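## Task

Two pallets rest on the floor next to the track: the north one by the track's -y end, the south one by its +y end. At the start the south pallet carries four closed cases and the north pallet two. Each case's lid label gives its gross mass in kg. Shift cases from one pallet to the other so the cases on the north pallet total no more than 54.5 kg and those on the south pallet no more than 27.0 kg. At the end all six cases must stand directly on a pallet deck, with none stacked on another case and none overhanging a pallet edge by more than about two finger widths. A case that fell to the floor may be picked up again, but it must finish lid up. Release everything and move the tools away. The result must stay in place without the robot holding it. cam_pallet_north views the -y end from above and cam_pallet_south the +y end; +y runs roughly rightward in both pictures.

## Robot and tools

Robot: two UR20-style arms, left_arm and right_arm, each on its own carriage on one shared track along y at x = 0. left_rail carries left_arm and works on the +y half (position_m 0.6 to 3 m); right_rail carries right_arm on the -y half (position_m -3 to -0.6 m). Each arm base sits at x = 0, y = its carriage position, z = 0.04 m, facing +x. Names 'left' and 'right' say nothing about image sides. Each arm ends in a four-cup vacuum tool with two channels: cups at x = -62 and +62 mm, y = -104.5 mm (channel a) and +104.5 mm (channel b) in the cup point's frame; cups face along the cup point's +z.

World frame: fixed to the table, table top z = 0, +z up, +x the direction the arms face, +y to their left. The table starts at x = 0.50 and spans y -0.90 to 0.90; elsewhere the floor is at z = -0.53. The pallets are on that floor, north near the track's -y end, south near its +y end, so carriages must drive there.

execute_actions(actions=[...]): a list of actions run in sequence; an empty list only returns state and images. Each action may contain 'rows', 'steps', 'until', and device commands 'left_rail' / 'right_rail'.
- rows: 1 to 15 rows, one per control step (1/30 s). Every row is one flat list of 16 numbers in [-1, 1] covering both arms: left dx, dy, dz, rx, ry, rz, left suction_a, suction_b, then right dx, dy, dz, rx, ry, rz, right suction_a, suction_b. dx..rz are an offset, not a pose: the target relative to where that cup point was measured at the start of the action (for a call's first action, the last reported pose), expressed in the cup point's own axes. Each row is measured from that same start, not from the previous row. Scale: 1.0 = 0.6 m of translation or 180 degrees; rx, ry, rz form one rotation vector. Per step the target is clipped to 100 mm and 16 degrees from the measured pose. Suction values: above 0.01 means on, 0 off; channels keep their last value, so resend the current suction numbers for an arm you want unchanged.
- steps: 1 to 450, default 15, at least the number of rows. After the last row each arm keeps heading to the final row's target.
- until: stop the action early when conditions on reported fields hold, e.g. {"left_rail": {"position_status": ["!=", "moving"]}}; numbers need a comparison (=, !=, <, <=, >, >=). {"all": {"status": "ended"}} waits until nothing reads moving; {"any": ...} waits for one running motion to end. It does not halt the arms.
- Rail command: {"left_rail": {"position_m": p, "speed_m_s": v}}, p an absolute carriage position in metres (ranges above), v 0.01 to 1 m/s (starts at 1, persists). {"stop": true} halts. Rows never move carriages, but a carriage move shifts its arm's tool by the same y. Wait for arrival (within 0.6 mm) before placing a tool precisely. Any out-of-range value or unknown name rejects the whole call.

zoom_image(camera, region=[x0,y0,x1,y1]): enlarges part of a camera's latest image, pixels from top-left, region at most 504x504. Cameras: cam_high, cam_low, cam_pallet_north, cam_pallet_south, cam_left_wrist, cam_right_wrist. Use it to read lid weights. read_manual(section) only gives licence text. finished_scene(scene) ends a scene irrevocably after the robot holds its last command.

Results: per-arm end_effector_position (m) and end_effector_quat_wxyz in the world frame, velocities, Hand target lines (the pose being chased), Joint positions/velocities (rail first, then six joints), Wrist force/torque in the tool's axes (offset up to ~10 N, saturates ~200 N), suction_measured_a/b (0 none, 0.83+ airtight seal; cardboard leaks so lower), part_present_a/b (1 above 0.09, 0 below 0.07). Rail position_status: moving, done, contact_stop, time_out, stopped, stopped_with_arm (fix the arm command, resend), stopped_for_other_arm (move the arms apart, wait ~30 steps, resend). position_answer not_taken means resend once standing. 'pose unreachable' means the clearance check altered or blocked that arm's command. Reported positions can be off, more at long reach.

Gripping: switch a channel on and press both its cups fully onto a flat smooth face; an edge or gap under either cup kills that channel. Vacuum needs about 1.3 s to settle; cups compress up to 21 mm. Each sealed cup pulls ~381 N at 0.7. Accelerate gently (raise offsets about 0.01 per row) to avoid shaking a case off; heavy or off-centre loads slip. To release: lower in tiny steps until contact, then in one action switch both channels off and back straight away.

Avoid: arm-to-arm hits or presses (held cases count as part of the arm), 400 N outside force or joint torque over limits (shoulder 693, elbow 407, wrists 100 N m), which freeze an arm 10 s; cups sealing on the table; dropping, slamming or pushing cases off the work area; stacking cases or leaving them overhanging; a disturbance may nudge loose objects occasionally, so verify the final layout in the pallet cameras.

Each tool is called after "Request:" by a JSON object that holds its "op" and its "data", one argument or row to a line.

## Session

Request:
{"op": "execute_actions", "data": {
  "actions": []
}}

Scene clock: 0.00 s.
left_arm: end_effector_position=(+0.8500, +1.8934, +0.4405) suction_measured_a=0.00 part_present_a=0 suction_measured_b=0.00 part_present_b=0 end_effector_quat_wxyz=(+0.001, -0.000, +1.000, -0.001) end_effector_velocity=(+0.000, -0.000, -0.000) end_effector_angular_velocity=(+0.000, +0.000, -0.000) | right_arm: end_effector_position=(+0.8508, -2.6987, +0.4402) suction_measured_a=0.01 part_present_a=0 suction_measured_b=0.01 part_present_b=0 end_effector_quat_wxyz=(+0.000, -0.000, +1.000, +0.000) end_effector_velocity=(+0.000, -0.000, -0.000) end_effector_angular_velocity=(+0.000, +0.000, -0.000)
Joint positions: left_arm=[ 1.893 -0.238 -1.499  2.092 -2.166 -1.572  1.332] | right_arm=[-2.699 -0.238 -1.497  2.091 -2.164 -1.57   1.332]
Joint velocities: left_arm=[ 0. -0.  0. -0.  0. -0.  0.] | right_arm=[ 0. -0.  0. -0.  0. -0.  0.]
Wrist force (N, on the end effector, along its own x y z axes, offset not removed): no reading
Wrist torque (N m, same axes, about the end effector's origin, offset not removed): no reading
Hand target (left_arm): +0.850, +1.893, +0.441; +0.001, -0.000, +1.000, -0.001
Hand target (right_arm): +0.851, -2.699, +0.440; +0.000, -0.000, +1.000, +0.000
left_rail: position_m=1.893 position_m_goal=1.893 speed_m_s=1.00 position_status=done position_answer=taken refusals=0
right_rail: position_m=-2.699 position_m_goal=-2.699 speed_m_s=1.00 position_status=done position_answer=taken refusals=0

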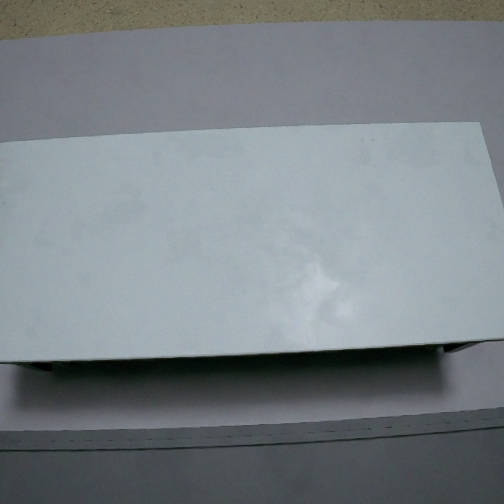

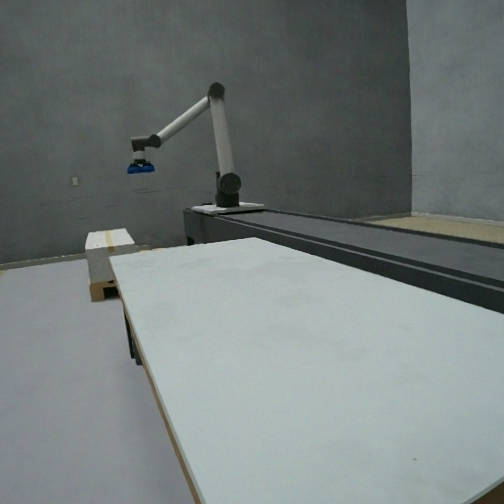

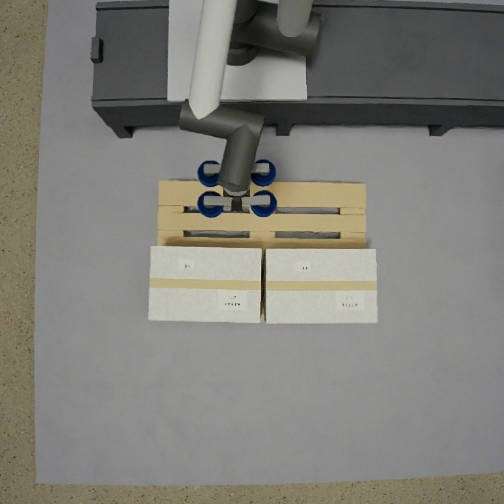

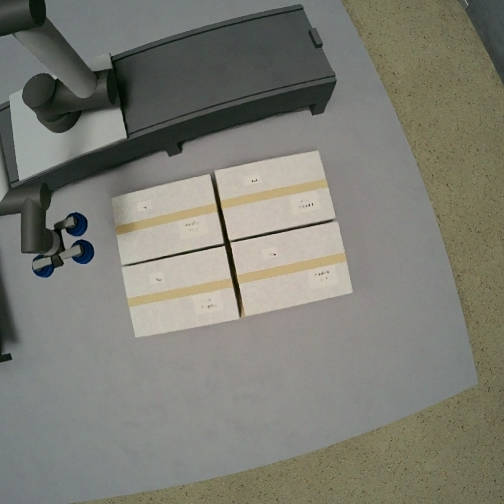

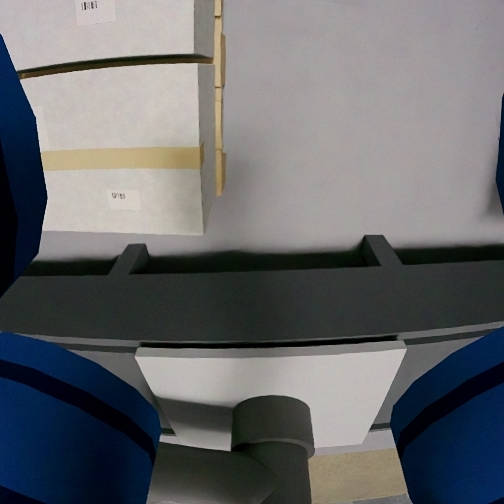

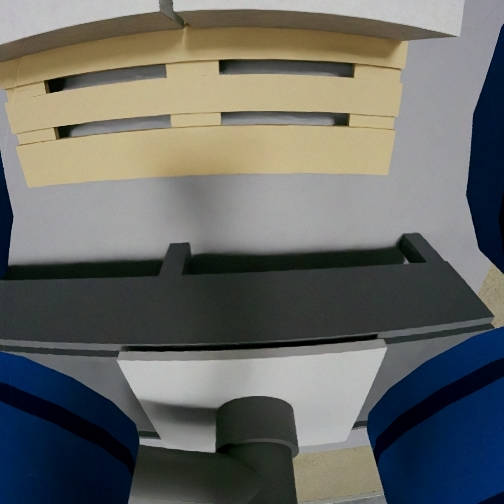

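Request:
{"op": "zoom_image", "data": {
  "camera": "cam_pallet_south",
  "region": [100, 140, 360, 340]
}}

Request:
{"op": "zoom_image", "data": {
  "camera": "cam_pallet_north",
  "region": [140, 230, 390, 340]
}}

Region (100, 140, 360, 340) of cam_pallet_south's 504x504 image, scaled by 1.938, with more detail than that image has; it fills the top 388 rows of this view, and the rest is white.

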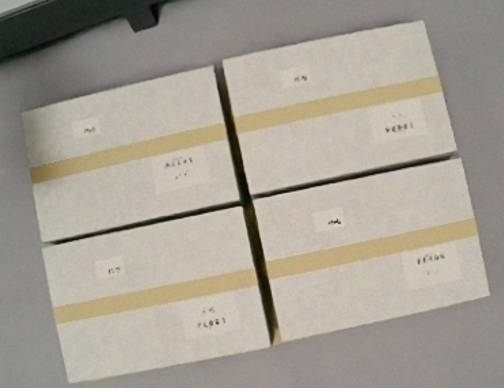

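Region (140, 230, 390, 340) of cam_pallet_north's 504x504 image, scaled by 2.016, with more detail than that image has; it fills the top 222 rows of this view, and the rest is white.

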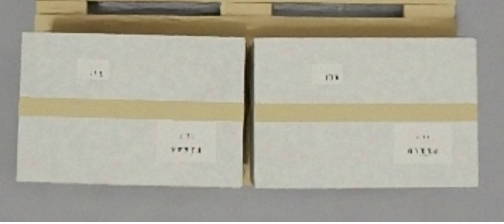

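Request:
{"op": "zoom_image", "data": {
  "camera": "cam_pallet_south",
  "region": [110, 160, 230, 250]
}}

Region (110, 160, 230, 250) of cam_pallet_south's 504x504 image, scaled by 4.200, with more detail than that image has; it fills the top 378 rows of this view, and the rest is white.

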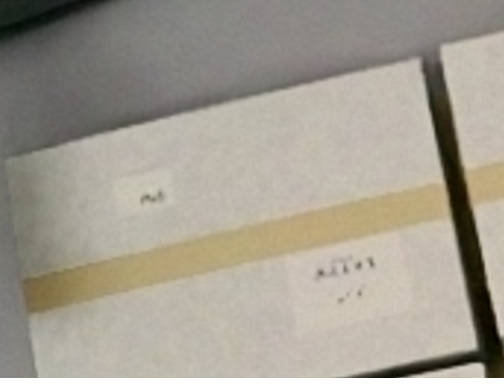

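Request:
{"op": "execute_actions", "data": {
  "actions": [
    {"left_rail":{"position_m":2.55},"rows":[[-0.6,0,-0.1,0,0,0,0,0,0,0,0,0,0,0,0,0]],"steps":90}
  ]
}}

Scene clock: 14.07 s.
left_arm: end_effector_position=(+1.2100, +2.5511, +0.5007) suction_measured_a=0.00 part_present_a=0 suction_measured_b=0.00 part_present_b=0 end_effector_quat_wxyz=(+0.001, -0.000, +1.000, -0.001) end_effector_velocity=(+0.000, +0.000, -0.000) end_effector_angular_velocity=(+0.000, +0.000, +0.000) | right_arm: end_effector_position=(+0.8508, -2.6987, +0.4402) suction_measured_a=0.01 part_present_a=0 suction_measured_b=0.01 part_present_b=0 end_effector_quat_wxyz=(+0.000, -0.000, +1.000, +0.000) end_effector_velocity=(-0.000, +0.000, +0.000) end_effector_angular_velocity=(-0.000, -0.000, +0.000)
Joint positions: left_arm=[ 2.55  -0.166 -1.143  1.526 -1.955 -1.572  1.404] | right_arm=[-2.699 -0.238 -1.497  2.091 -2.164 -1.57   1.332]
Joint velocities: left_arm=[ 0.  0.  0.  0.  0. -0.  0.] | right_arm=[ 0.  0. -0.  0. -0. -0. -0.]
Wrist force (N, on the end effector, along its own x y z axes, offset not removed): left_arm=[-4.2 -5.7 0.3] | right_arm=[2.8 1.1 -0.8]
Wrist torque (N m, same axes, about the end effector's origin, offset not removed): left_arm=[-0.31 1.03 -0.48] | right_arm=[0.60 -0.16 0.31]
Hand target (left_arm): +1.210, +2.551, +0.501; +0.001, -0.000, +1.000, -0.001
Hand target (right_arm): +0.851, -2.699, +0.440; +0.000, -0.000, +1.000, +0.000
Off the commanded pose (left_arm): 0.000 m, 0 deg.
Off the commanded pose (right_arm): 0.000 m, 0 deg.
left_rail: position_m=2.550 position_m_goal=2.550 speed_m_s=1.00 position_status=done position_answer=taken refusals=0
right_rail: position_m=-2.699 position_m_goal=-2.699 speed_m_s=1.00 position_status=done position_answer=taken refusals=0
camera_calibration (this result's frames):
cam_left_wrist: T_world_to_cam=[[-0.0400614, -0.999043, -0.0175277, 2.61286], [-0.836719, 0.0239535, 0.547108, 0.69507], [-0.546165, 0.0365837, -0.836878, 1.07778], [0, 0, 0, 1]] pos_world=[1.2749, 2.55428, 0.567492]
cam_right_wrist: T_world_to_cam=[[-0.0384662, -0.998888, 0.0272756, -2.67811], [-0.842992, 0.0470951, 0.535861, 0.633212], [-0.536549, -0.00238059, -0.843866, 0.90871], [0, 0, 0, 1]] pos_world=[0.918343, -2.70279, 0.500562]

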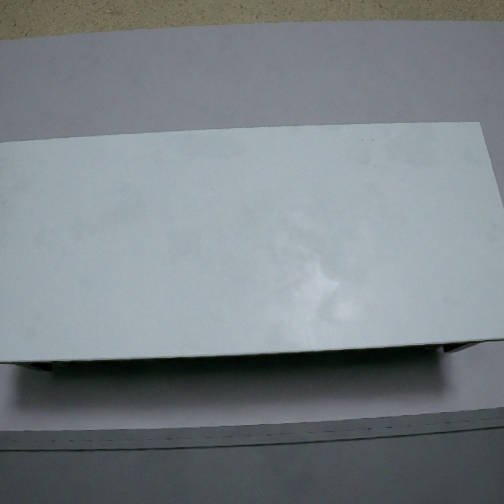

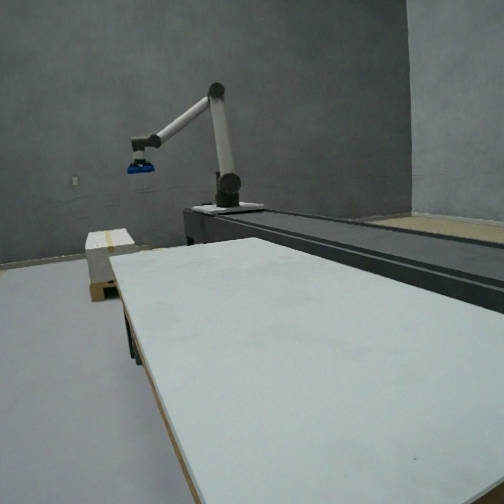

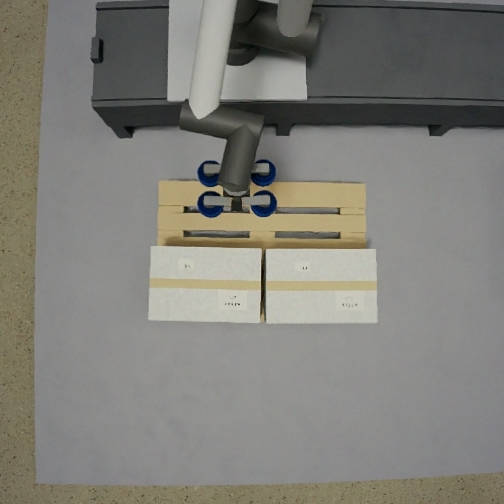

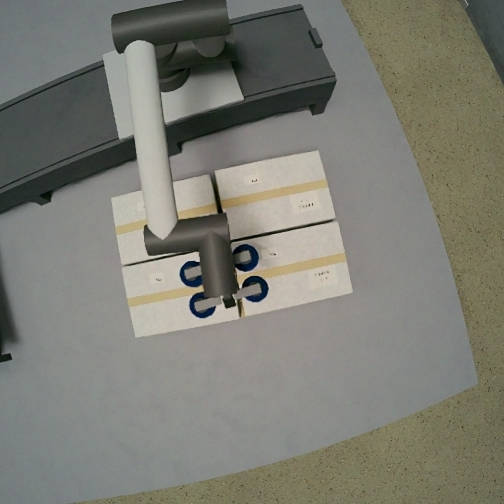

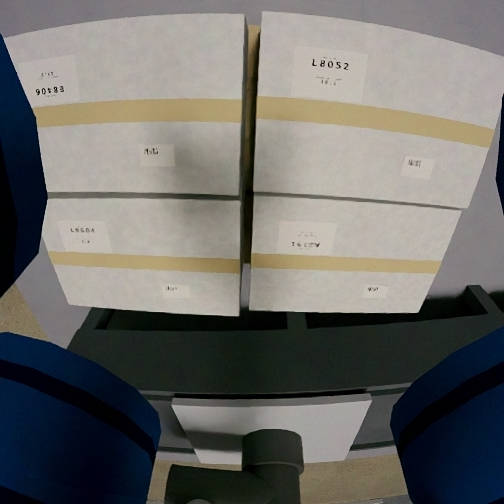

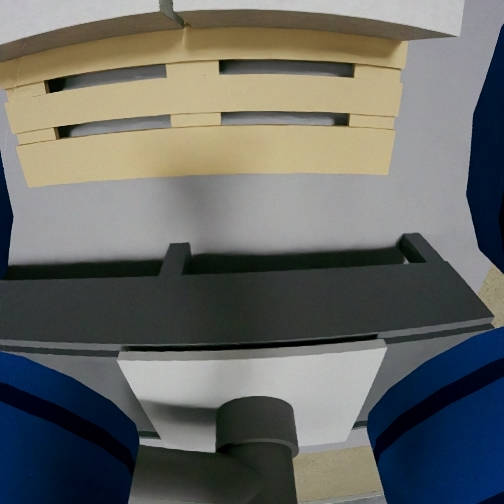

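Request:
{"op": "zoom_image", "data": {
  "camera": "cam_left_wrist",
  "region": [0, 30, 250, 280]
}}

Request:
{"op": "zoom_image", "data": {
  "camera": "cam_left_wrist",
  "region": [250, 30, 500, 280]
}}

Region (0, 30, 250, 280) of cam_left_wrist's 504x504 image, scaled by 2.016, with more detail than that image has.

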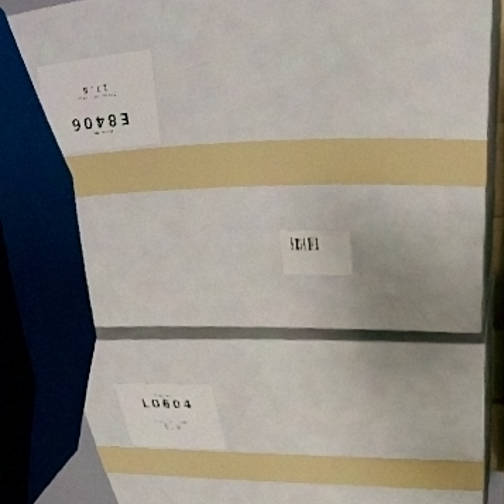

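Region (250, 30, 500, 280) of cam_left_wrist's 504x504 image, scaled by 2.016, with more detail than that image has.

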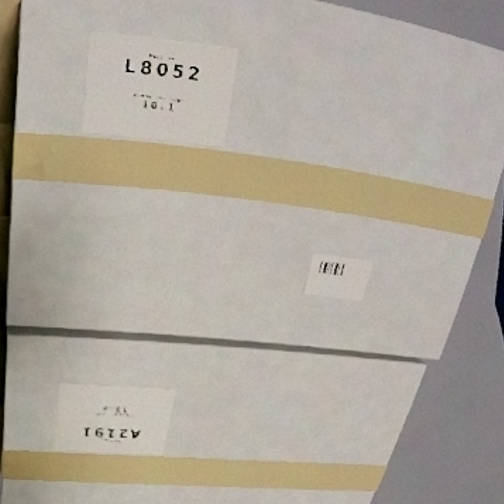

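Need to be closer. Lower by 0.3.

Request:
{"op": "execute_actions", "data": {
  "actions": [
    {"rows":[[0.1,0,0.5,0,0,0,0,0,0,0,0,0,0,0,0,0]],"steps":60}
  ]
}}

Scene clock: 21.13 s.
left_arm: end_effector_position=(+1.1501, +2.5510, +0.2008) suction_measured_a=0.00 part_present_a=0 suction_measured_b=0.00 part_present_b=0 end_effector_quat_wxyz=(+0.001, -0.000, +1.000, -0.001) end_effector_velocity=(-0.000, -0.000, -0.000) end_effector_angular_velocity=(+0.000, +0.000, -0.000) | right_arm: end_effector_position=(+0.8508, -2.6987, +0.4402) suction_measured_a=0.01 part_present_a=0 suction_measured_b=0.01 part_present_b=0 end_effector_quat_wxyz=(+0.000, -0.000, +1.000, +0.000) end_effector_velocity=(+0.000, -0.000, -0.000) end_effector_angular_velocity=(+0.000, -0.000, +0.000)
Joint positions: left_arm=[ 2.55  -0.175 -1.009  1.798 -2.362 -1.572  1.395] | right_arm=[-2.699 -0.238 -1.497  2.091 -2.164 -1.57   1.332]
Joint velocities: left_arm=[ 0. -0.  0.  0. -0. -0. -0.] | right_arm=[ 0. -0.  0. -0. -0.  0. -0.]
Wrist force (N, on the end effector, along its own x y z axes, offset not removed): left_arm=[-3.4 -3.8 -2.3] | right_arm=[0.3 -3.0 1.0]
Wrist torque (N m, same axes, about the end effector's origin, offset not removed): left_arm=[-0.08 0.81 -0.37] | right_arm=[0.13 0.28 0.05]
Hand target (left_arm): +1.150, +2.551, +0.201; +0.001, -0.000, +1.000, -0.001
Hand target (right_arm): +0.851, -2.699, +0.440; +0.000, -0.000, +1.000, +0.000
Off the commanded pose (left_arm): 0.001 m, 0 deg.
Off the commanded pose (right_arm): 0.000 m, 0 deg.
left_rail: position_m=2.550 position_m_goal=2.550 speed_m_s=1.00 position_status=done position_answer=taken refusals=0
right_rail: position_m=-2.699 position_m_goal=-2.699 speed_m_s=1.00 position_status=done position_answer=taken refusals=0
camera_calibration (this result's frames):
cam_left_wrist: T_world_to_cam=[[-0.0400614, -0.999044, -0.0175112, 2.60512], [-0.836717, 0.0239624, 0.547111, 0.809044], [-0.546168, 0.03657, -0.836877, 0.794076], [0, 0, 0, 1]] pos_world=[1.215, 2.5542, 0.267526]
cam_right_wrist: T_world_to_cam=[[-0.0384662, -0.998888, 0.0272756, -2.67811], [-0.842992, 0.047095, 0.535861, 0.633212], [-0.536549, -0.00238058, -0.843866, 0.90871], [0, 0, 0, 1]] pos_world=[0.918343, -2.70279, 0.500562]

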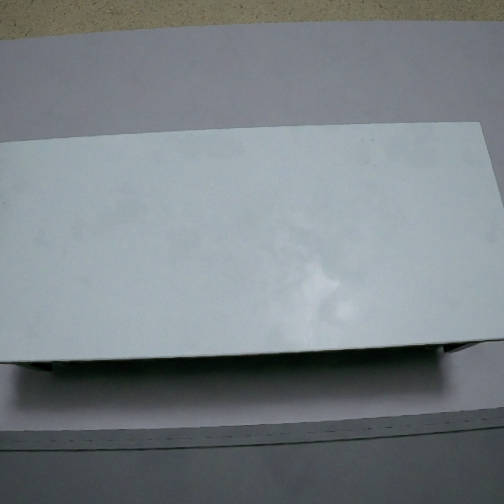

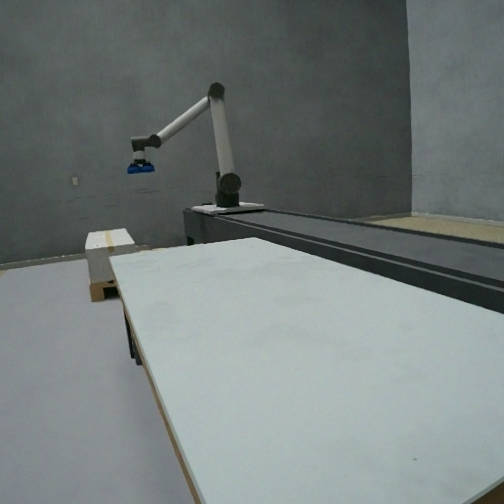

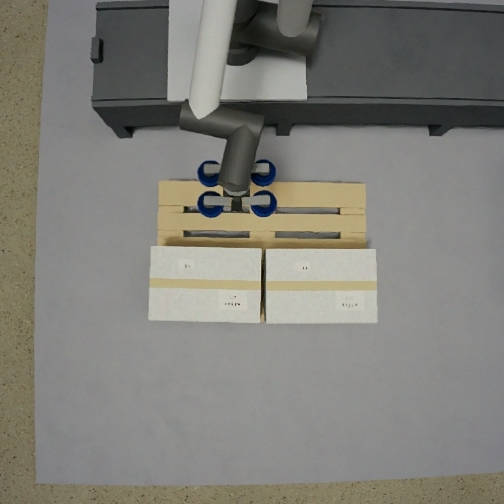

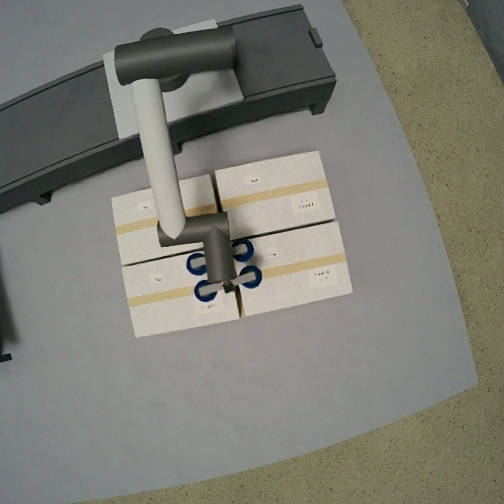

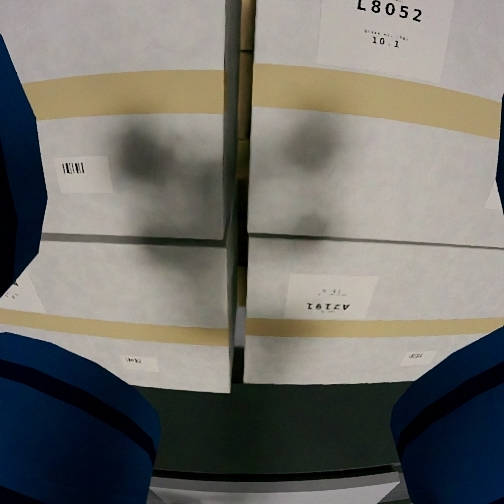

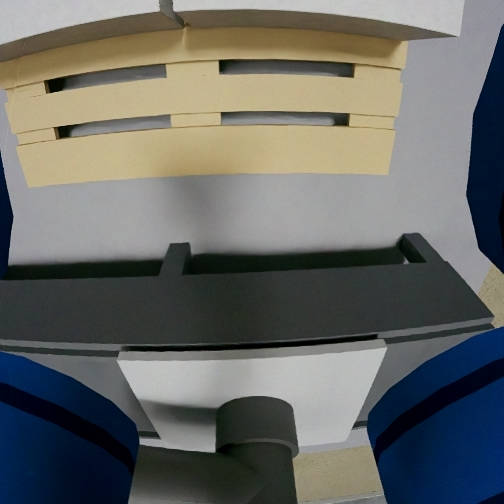

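Request:
{"op": "zoom_image", "data": {
  "camera": "cam_left_wrist",
  "region": [270, 260, 400, 330]
}}

Region (270, 260, 400, 330) of cam_left_wrist's 504x504 image, scaled by 3.877, with more detail than that image has; it fills the top 271 rows of this view, and the rest is white.

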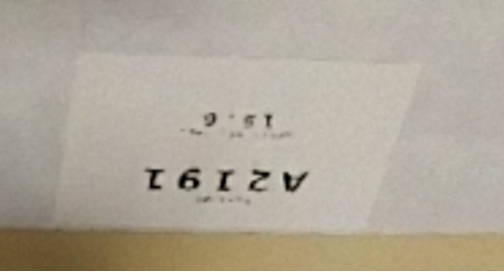

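Request:
{"op": "execute_actions", "data": {
  "actions": [
    {"rows":[[0,0.5,0,0,0,0,0,0,-0.5,0,0.4,0,0,0,0,0]],"steps":60}
  ]
}}

Scene clock: 29.57 s.
left_arm: end_effector_position=(+1.1499, +2.8509, +0.2008) suction_measured_a=0.00 part_present_a=0 suction_measured_b=0.00 part_present_b=0 end_effector_quat_wxyz=(+0.001, -0.000, +1.000, -0.000) end_effector_velocity=(-0.000, +0.000, -0.000) end_effector_angular_velocity=(-0.000, +0.000, +0.000) | right_arm: end_effector_position=(+1.1507, -2.6985, +0.1999) suction_measured_a=0.01 part_present_a=0 suction_measured_b=0.01 part_present_b=0 end_effector_quat_wxyz=(+0.000, -0.000, +1.000, +0.000) end_effector_velocity=(+0.000, +0.000, -0.000) end_effector_angular_velocity=(+0.000, +0.000, +0.000)
Joint positions: left_arm=[ 2.55   0.086 -0.976  1.735 -2.332 -1.572  1.656] | right_arm=[-2.699 -0.175 -1.008  1.796 -2.359 -1.57   1.395]
Joint velocities: left_arm=[ 0.  0.  0. -0.  0. -0.  0.] | right_arm=[ 0.  0.  0. -0.  0. -0.  0.]
Wrist force (N, on the end effector, along its own x y z axes, offset not removed): left_arm=[-3.2 -0.9 -3.3] | right_arm=[-2.4 1.0 -0.6]
Wrist torque (N m, same axes, about the end effector's origin, offset not removed): left_arm=[0.40 1.11 -0.26] | right_arm=[0.61 0.61 0.16]
Hand target (left_arm): +1.150, +2.851, +0.201; +0.001, -0.000, +1.000, -0.000
Hand target (right_arm): +1.151, -2.699, +0.200; -0.000, -0.000, +1.000, +0.000
Off the commanded pose (left_arm): 0.000 m, 0 deg.
Off the commanded pose (right_arm): 0.000 m, 0 deg.
left_rail: position_m=2.550 position_m_goal=2.550 speed_m_s=1.00 position_status=done position_answer=taken refusals=0
right_rail: position_m=-2.699 position_m_goal=-2.699 speed_m_s=1.00 position_status=done position_answer=taken refusals=0
camera_calibration (this result's frames):
cam_left_wrist: T_world_to_cam=[[-0.0400577, -0.999035, -0.0180046, 2.9048], [-0.836859, 0.0236987, 0.546905, 0.802589], [-0.545951, 0.0369751, -0.837001, 0.781605], [0, 0, 0, 1]] pos_world=[1.21473, 2.85407, 0.267564]
cam_right_wrist: T_world_to_cam=[[-0.0384653, -0.998887, 0.0272799, -2.65987], [-0.842976, 0.0470967, 0.535886, 1.01481], [-0.536575, -0.00238325, -0.843849, 0.866896], [0, 0, 0, 1]] pos_world=[1.2183, -2.70264, 0.260271]

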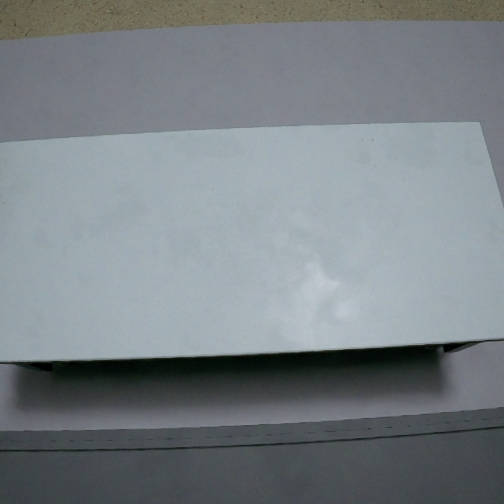

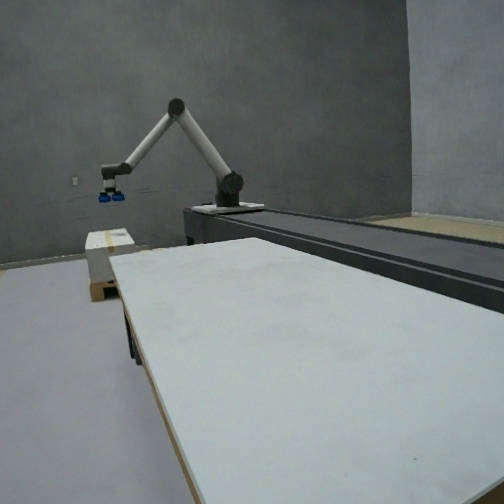

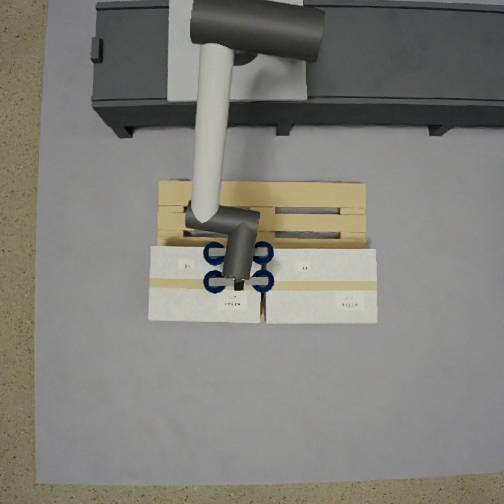

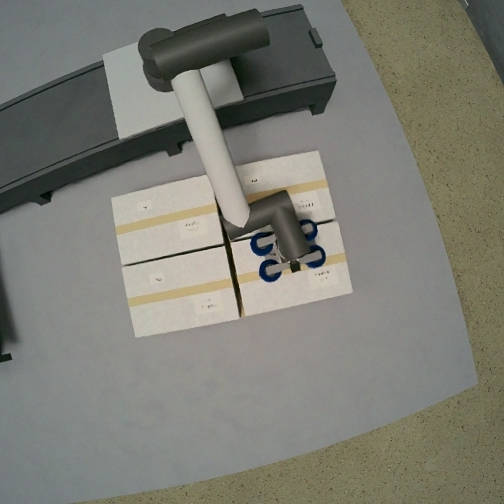

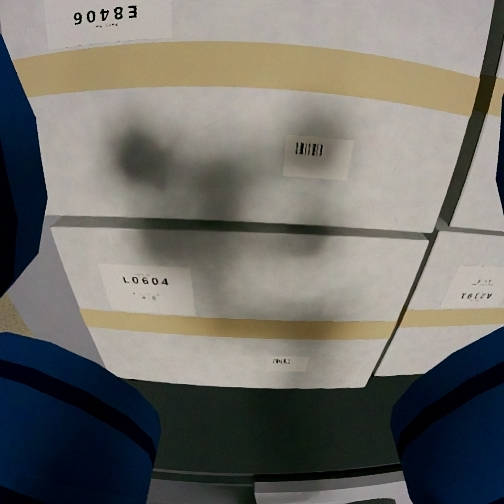

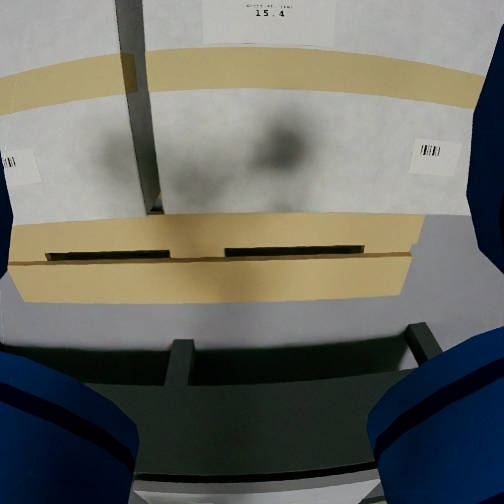

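Request:
{"op": "zoom_image", "data": {
  "camera": "cam_left_wrist",
  "region": [90, 255, 210, 320]
}}

Region (90, 255, 210, 320) of cam_left_wrist's 504x504 image, scaled by 4.200, with more detail than that image has; it fills the top 273 rows of this view, and the rest is white.

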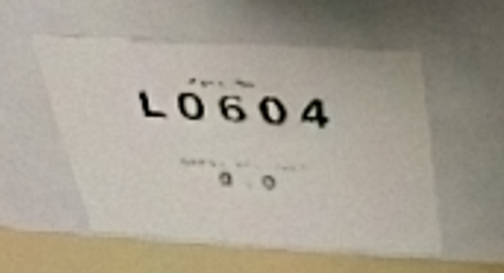

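Request:
{"op": "execute_actions", "data": {
  "actions": [
    {"rows":[[-0.35,0.1,0,0,0,0,0,0,-0.3,0.6,0,0,0,0,0,0]],"steps":60}
  ]
}}

Scene clock: 37.10 s.
left_arm: end_effector_position=(+1.3599, +2.9112, +0.2009) suction_measured_a=0.00 part_present_a=0 suction_measured_b=0.00 part_present_b=0 end_effector_quat_wxyz=(+0.001, -0.000, +1.000, -0.000) end_effector_velocity=(+0.000, +0.000, -0.000) end_effector_angular_velocity=(-0.000, +0.000, -0.000) | right_arm: end_effector_position=(+1.3304, -2.3385, +0.1999) suction_measured_a=0.01 part_present_a=0 suction_measured_b=0.01 part_present_b=0 end_effector_quat_wxyz=(-0.000, -0.000, +1.000, +0.000) end_effector_velocity=(+0.000, +0.000, -0.000) end_effector_angular_velocity=(-0.000, +0.000, +0.000)
Joint positions: left_arm=[ 2.55   0.117 -0.773  1.337 -2.137 -1.572  1.687] | right_arm=[-2.699  0.118 -0.801  1.394 -2.163 -1.57   1.688]
Joint velocities: left_arm=[ 0.  0.  0. -0.  0. -0.  0.] | right_arm=[ 0.  0.  0. -0.  0. -0.  0.]
Wrist force (N, on the end effector, along its own x y z axes, offset not removed): left_arm=[-6.3 -7.1 -7.0] | right_arm=[-1.9 0.5 1.2]
Wrist torque (N m, same axes, about the end effector's origin, offset not removed): left_arm=[-0.56 1.37 -0.44] | right_arm=[0.59 0.72 0.14]
Hand target (left_arm): +1.360, +2.911, +0.201; +0.001, -0.000, +1.000, -0.000
Hand target (right_arm): +1.330, -2.338, +0.200; -0.000, -0.000, +1.000, +0.000
Off the commanded pose (left_arm): 0.000 m, 0 deg.
Off the commanded pose (right_arm): 0.000 m, 0 deg.
left_rail: position_m=2.550 position_m_goal=2.550 speed_m_s=1.00 position_status=done position_answer=taken refusals=0
right_rail: position_m=-2.699 position_m_goal=-2.699 speed_m_s=1.00 position_status=done position_answer=taken refusals=0
camera_calibration (this result's frames):
cam_left_wrist: T_world_to_cam=[[-0.0400573, -0.999034, -0.0180657, 2.9734], [-0.836873, 0.0236659, 0.546885, 0.976941], [-0.54593, 0.0370255, -0.837012, 0.893948], [0, 0, 0, 1]] pos_world=[1.42471, 2.91431, 0.267688]
cam_right_wrist: T_world_to_cam=[[-0.0384618, -0.998886, 0.0273268, -2.29329], [-0.842848, 0.0471194, 0.536085, 1.14918], [-0.536776, -0.0024135, -0.843721, 0.964306], [0, 0, 0, 1]] pos_world=[1.39799, -2.34256, 0.260217]

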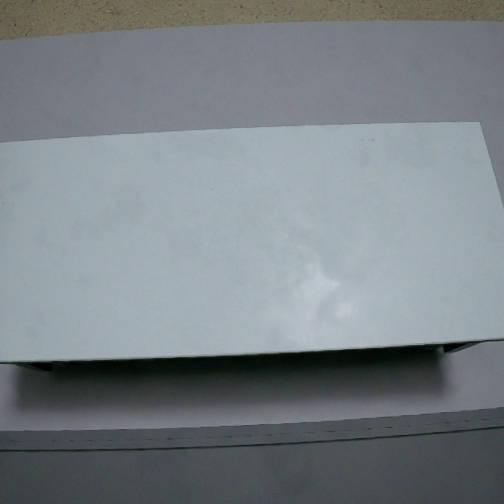

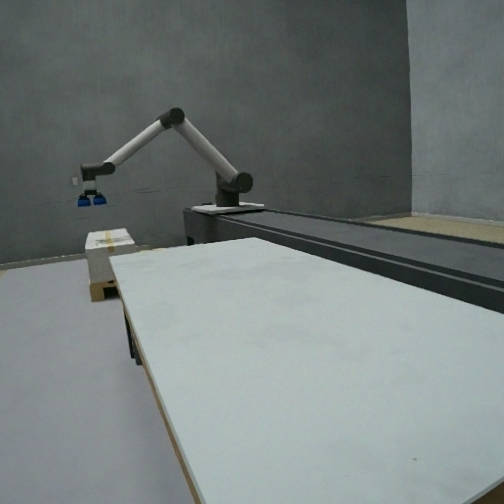

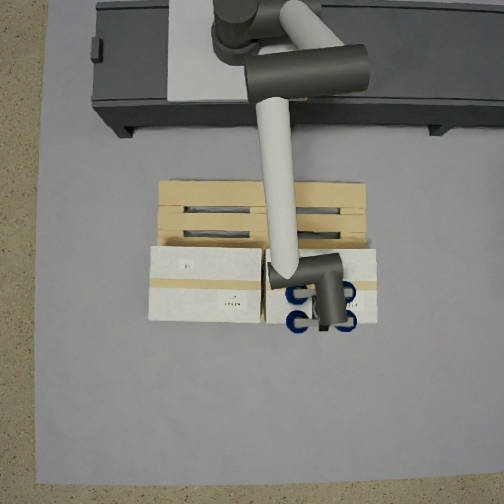

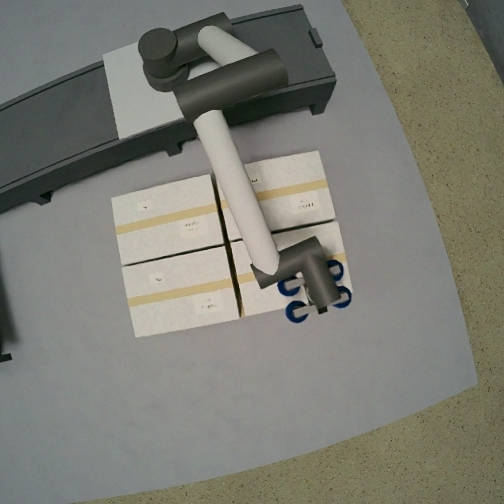

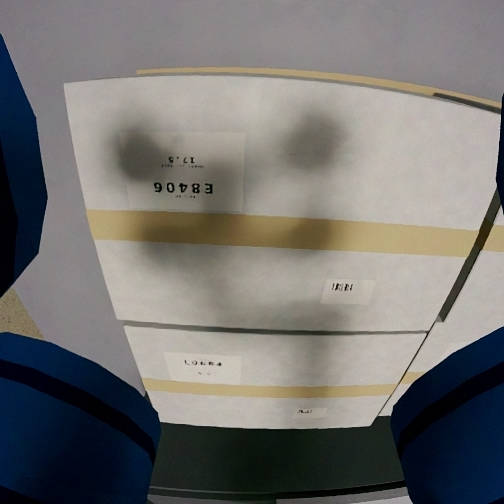

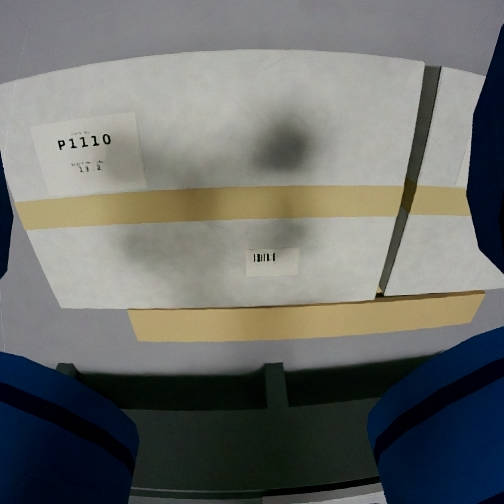

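Request:
{"op": "zoom_image", "data": {
  "camera": "cam_left_wrist",
  "region": [120, 130, 250, 210]
}}

Request:
{"op": "zoom_image", "data": {
  "camera": "cam_right_wrist",
  "region": [30, 110, 150, 190]
}}

Region (120, 130, 250, 210) of cam_left_wrist's 504x504 image, scaled by 3.877, with more detail than that image has; it fills the top 310 rows of this view, and the rest is white.

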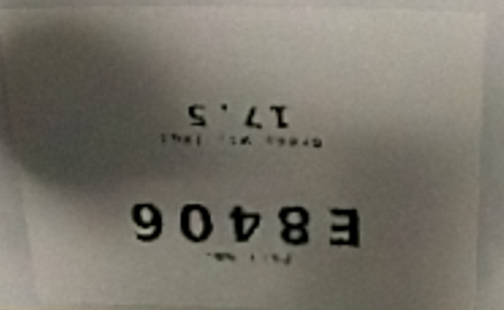

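Region (30, 110, 150, 190) of cam_right_wrist's 504x504 image, scaled by 4.200, with more detail than that image has.

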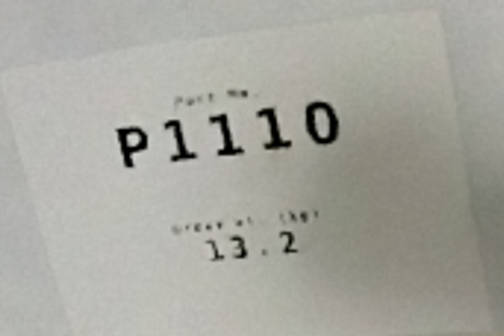

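Request:
{"op": "execute_actions", "data": {
  "actions": [
    {"rows":[[0.65,0,0.15,0,0,0,0,0,0,0,0,0,0,0,0,0]],"steps":60}
  ]
}}

Scene clock: 53.90 s.
left_arm: end_effector_position=(+0.9699, +2.9107, +0.1107) suction_measured_a=0.00 part_present_a=0 suction_measured_b=0.00 part_present_b=0 end_effector_quat_wxyz=(+0.001, -0.000, +1.000, -0.000) end_effector_velocity=(-0.000, -0.000, +0.000) end_effector_angular_velocity=(+0.000, -0.000, +0.000) | right_arm: end_effector_position=(+1.3304, -2.3385, +0.1999) suction_measured_a=0.01 part_present_a=0 suction_measured_b=0.01 part_present_b=0 end_effector_quat_wxyz=(-0.000, -0.000, +1.000, +0.000) end_effector_velocity=(-0.000, +0.000, -0.000) end_effector_angular_velocity=(-0.000, +0.000, +0.000)
Joint positions: left_arm=[ 2.55   0.161 -1.014  2.004 -2.563 -1.572  1.731] | right_arm=[-2.699  0.118 -0.801  1.394 -2.163 -1.57   1.689]
Joint velocities: left_arm=[ 0.  0. -0.  0. -0. -0.  0.] | right_arm=[ 0.  0.  0. -0.  0. -0.  0.]
Wrist force (N, on the end effector, along its own x y z axes, offset not removed): left_arm=[-7.3 -3.2 -4.6] | right_arm=[0.6 2.7 -1.1]
Wrist torque (N m, same axes, about the end effector's origin, offset not removed): left_arm=[0.07 1.60 -0.35] | right_arm=[0.80 0.23 0.18]
Hand target (left_arm): +0.970, +2.911, +0.111; +0.001, -0.000, +1.000, -0.000
Hand target (right_arm): +1.330, -2.338, +0.200; -0.000, -0.000, +1.000, +0.000
Off the commanded pose (left_arm): 0.001 m, 0 deg.
Off the commanded pose (right_arm): 0.000 m, 0 deg.
left_rail: position_m=2.550 position_m_goal=2.550 speed_m_s=1.00 position_status=done position_answer=taken refusals=0
right_rail: position_m=-2.699 position_m_goal=-2.699 speed_m_s=1.00 position_status=done position_answer=taken refusals=0
camera_calibration (this result's frames):
cam_left_wrist: T_world_to_cam=[[-0.0400581, -0.999032, -0.0181546, 2.95573], [-0.836885, 0.0236187, 0.546869, 0.700036], [-0.545911, 0.0370999, -0.837021, 0.605336], [0, 0, 0, 1]] pos_world=[1.03471, 2.91388, 0.177511]
cam_right_wrist: T_world_to_cam=[[-0.0384584, -0.998886, 0.0273289, -2.29328], [-0.842842, 0.0471177, 0.536094, 1.14917], [-0.536785, -0.00241658, -0.843715, 0.964301], [0, 0, 0, 1]] pos_world=[1.398, -2.34255, 0.260203]

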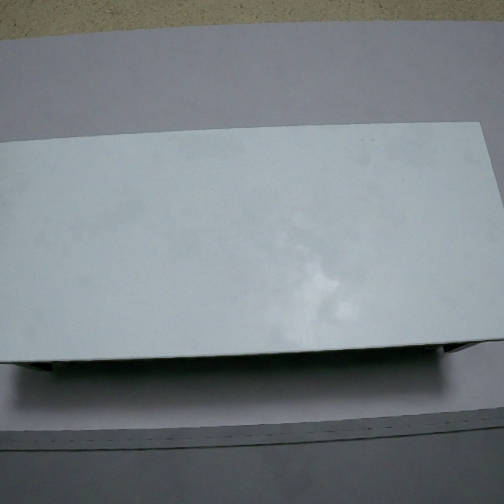

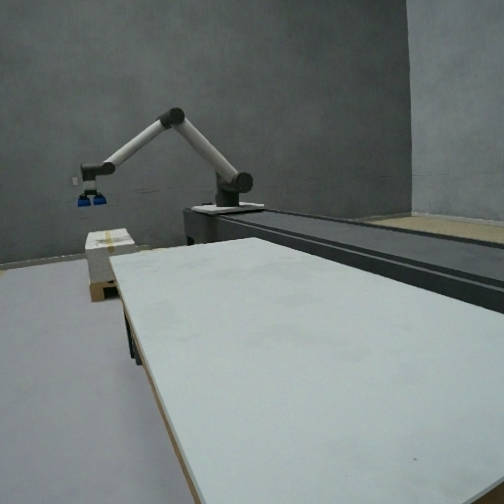

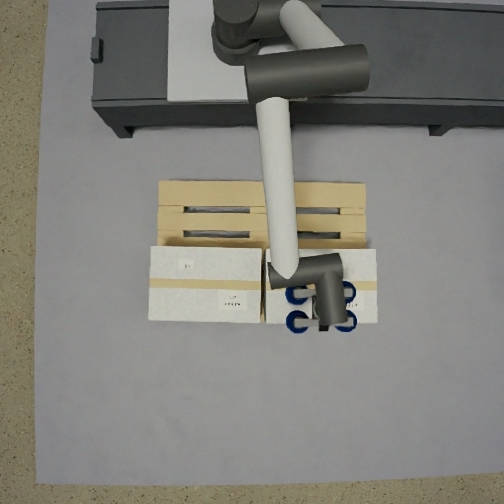

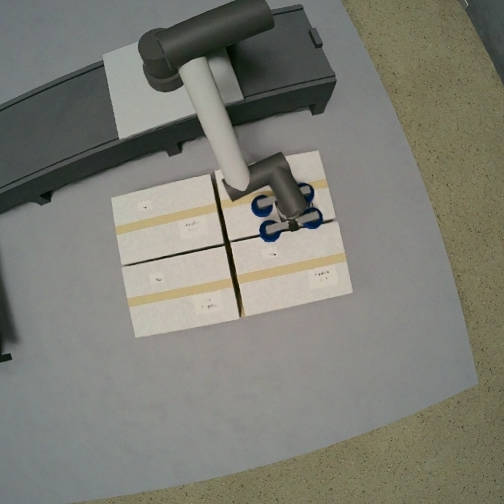

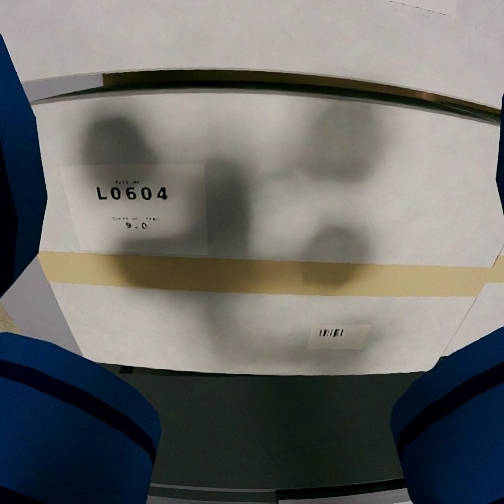

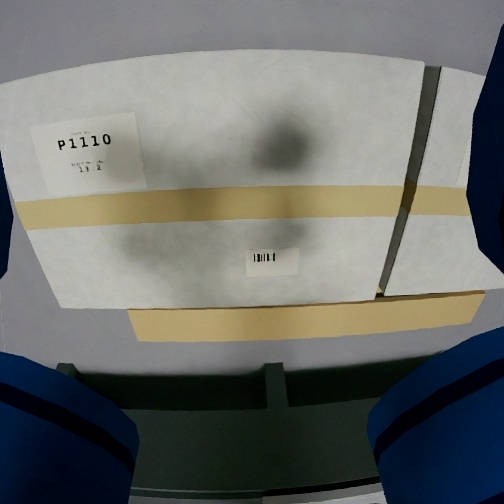

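9.0 confirmed. Check A2191.

Request:
{"op": "execute_actions", "data": {
  "actions": [
    {"rows":[[0,-0.7,0,0,0,0,0,0,0,0,0,0,0,0,0,0]],"steps":60}
  ]
}}

Scene clock: 58.03 s.
left_arm: end_effector_position=(+0.9702, +2.4908, +0.1107) suction_measured_a=0.00 part_present_a=0 suction_measured_b=0.00 part_present_b=0 end_effector_quat_wxyz=(+0.001, -0.000, +1.000, -0.001) end_effector_velocity=(+0.000, -0.000, -0.000) end_effector_angular_velocity=(+0.000, +0.000, -0.000) | right_arm: end_effector_position=(+1.3304, -2.3385, +0.1999) suction_measured_a=0.01 part_present_a=0 suction_measured_b=0.01 part_present_b=0 end_effector_quat_wxyz=(-0.000, -0.000, +1.000, +0.000) end_effector_velocity=(-0.000, -0.000, -0.000) end_effector_angular_velocity=(-0.000, +0.000, -0.000)
Joint positions: left_arm=[ 2.55  -0.269 -1.058  2.099 -2.614 -1.572  1.301] | right_arm=[-2.699  0.118 -0.801  1.394 -2.163 -1.57   1.689]
Joint velocities: left_arm=[ 0. -0.  0. -0.  0.  0. -0.] | right_arm=[ 0. -0.  0. -0.  0.  0. -0.]
Wrist force (N, on the end effector, along its own x y z axes, offset not removed): left_arm=[-4.5 -2.7 -4.9] | right_arm=[7.0 0.9 1.1]
Wrist torque (N m, same axes, about the end effector's origin, offset not removed): left_arm=[-0.02 1.02 -0.33] | right_arm=[0.59 -0.67 0.21]
Hand target (left_arm): +0.970, +2.491, +0.111; +0.001, -0.000, +1.000, -0.001
Hand target (right_arm): +1.330, -2.338, +0.200; -0.000, -0.000, +1.000, +0.000
Off the commanded pose (left_arm): 0.000 m, 0 deg.
Off the commanded pose (right_arm): 0.000 m, 0 deg.
left_rail: position_m=2.550 position_m_goal=2.550 speed_m_s=1.00 position_status=done position_answer=taken refusals=0
right_rail: position_m=-2.699 position_m_goal=-2.699 speed_m_s=1.00 position_status=done position_answer=taken refusals=0
camera_calibration (this result's frames):
cam_left_wrist: T_world_to_cam=[[-0.040062, -0.999047, -0.0173448, 2.53621], [-0.836658, 0.0240501, 0.547198, 0.708913], [-0.546259, 0.0364335, -0.836824, 0.623066], [0, 0, 0, 1]] pos_world=[1.03508, 2.49404, 0.177471]
cam_right_wrist: T_world_to_cam=[[-0.038458, -0.998886, 0.0273312, -2.29329], [-0.842834, 0.0471186, 0.536107, 1.14916], [-0.536798, -0.00241808, -0.843707, 0.964298], [0, 0, 0, 1]] pos_world=[1.39799, -2.34255, 0.260191]

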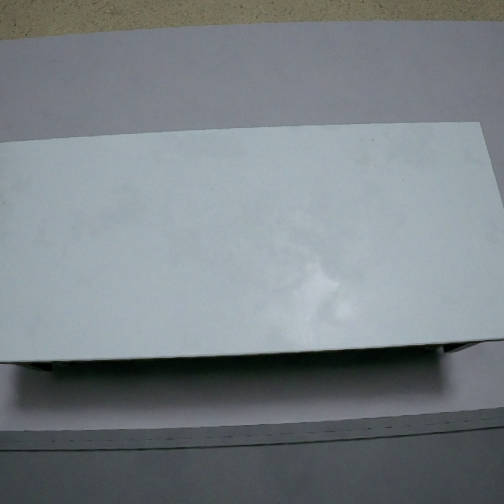

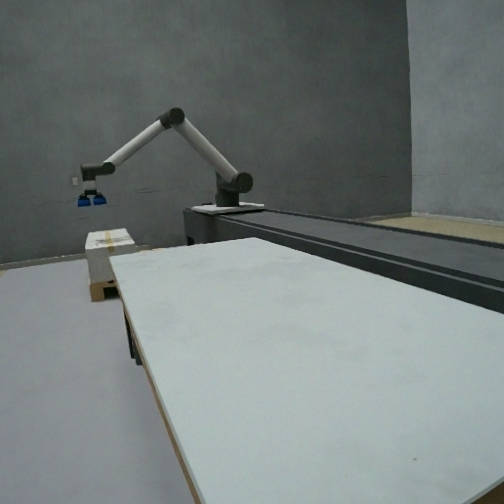

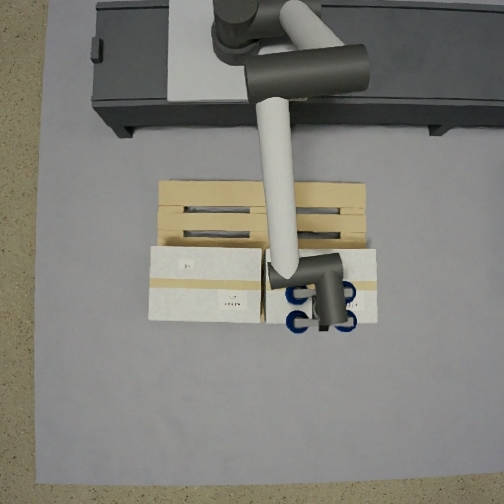

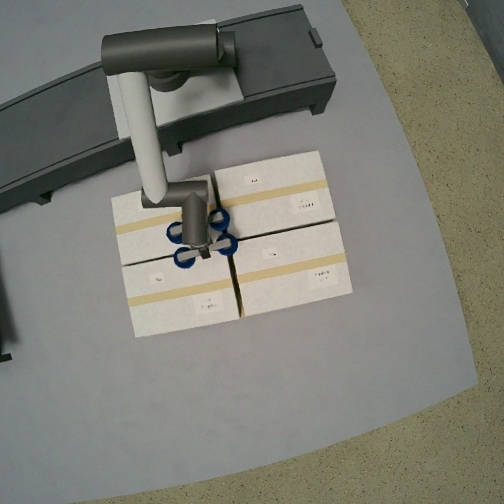

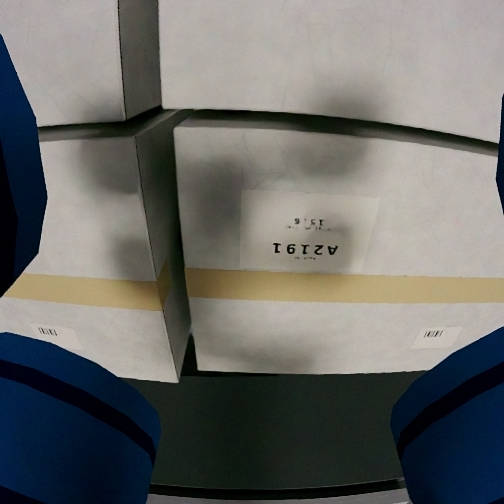

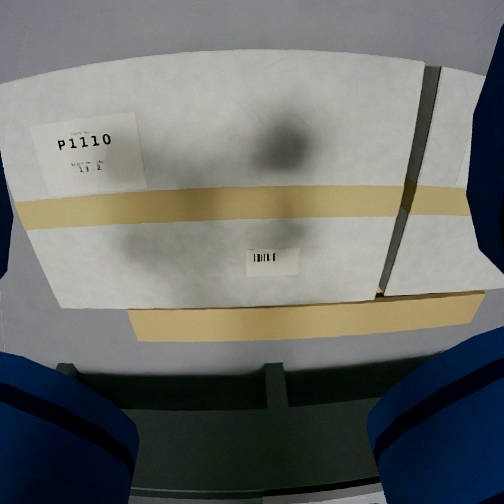

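Request:
{"op": "zoom_image", "data": {
  "camera": "cam_left_wrist",
  "region": [250, 200, 370, 270]
}}

Region (250, 200, 370, 270) of cam_left_wrist's 504x504 image, scaled by 4.200, with more detail than that image has; it fills the top 294 rows of this view, and the rest is white.

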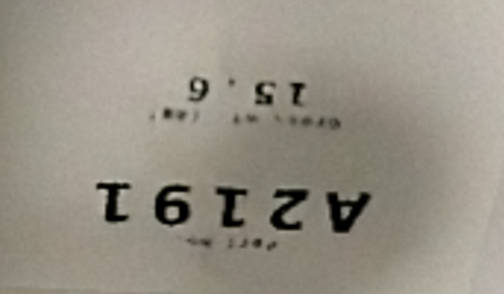

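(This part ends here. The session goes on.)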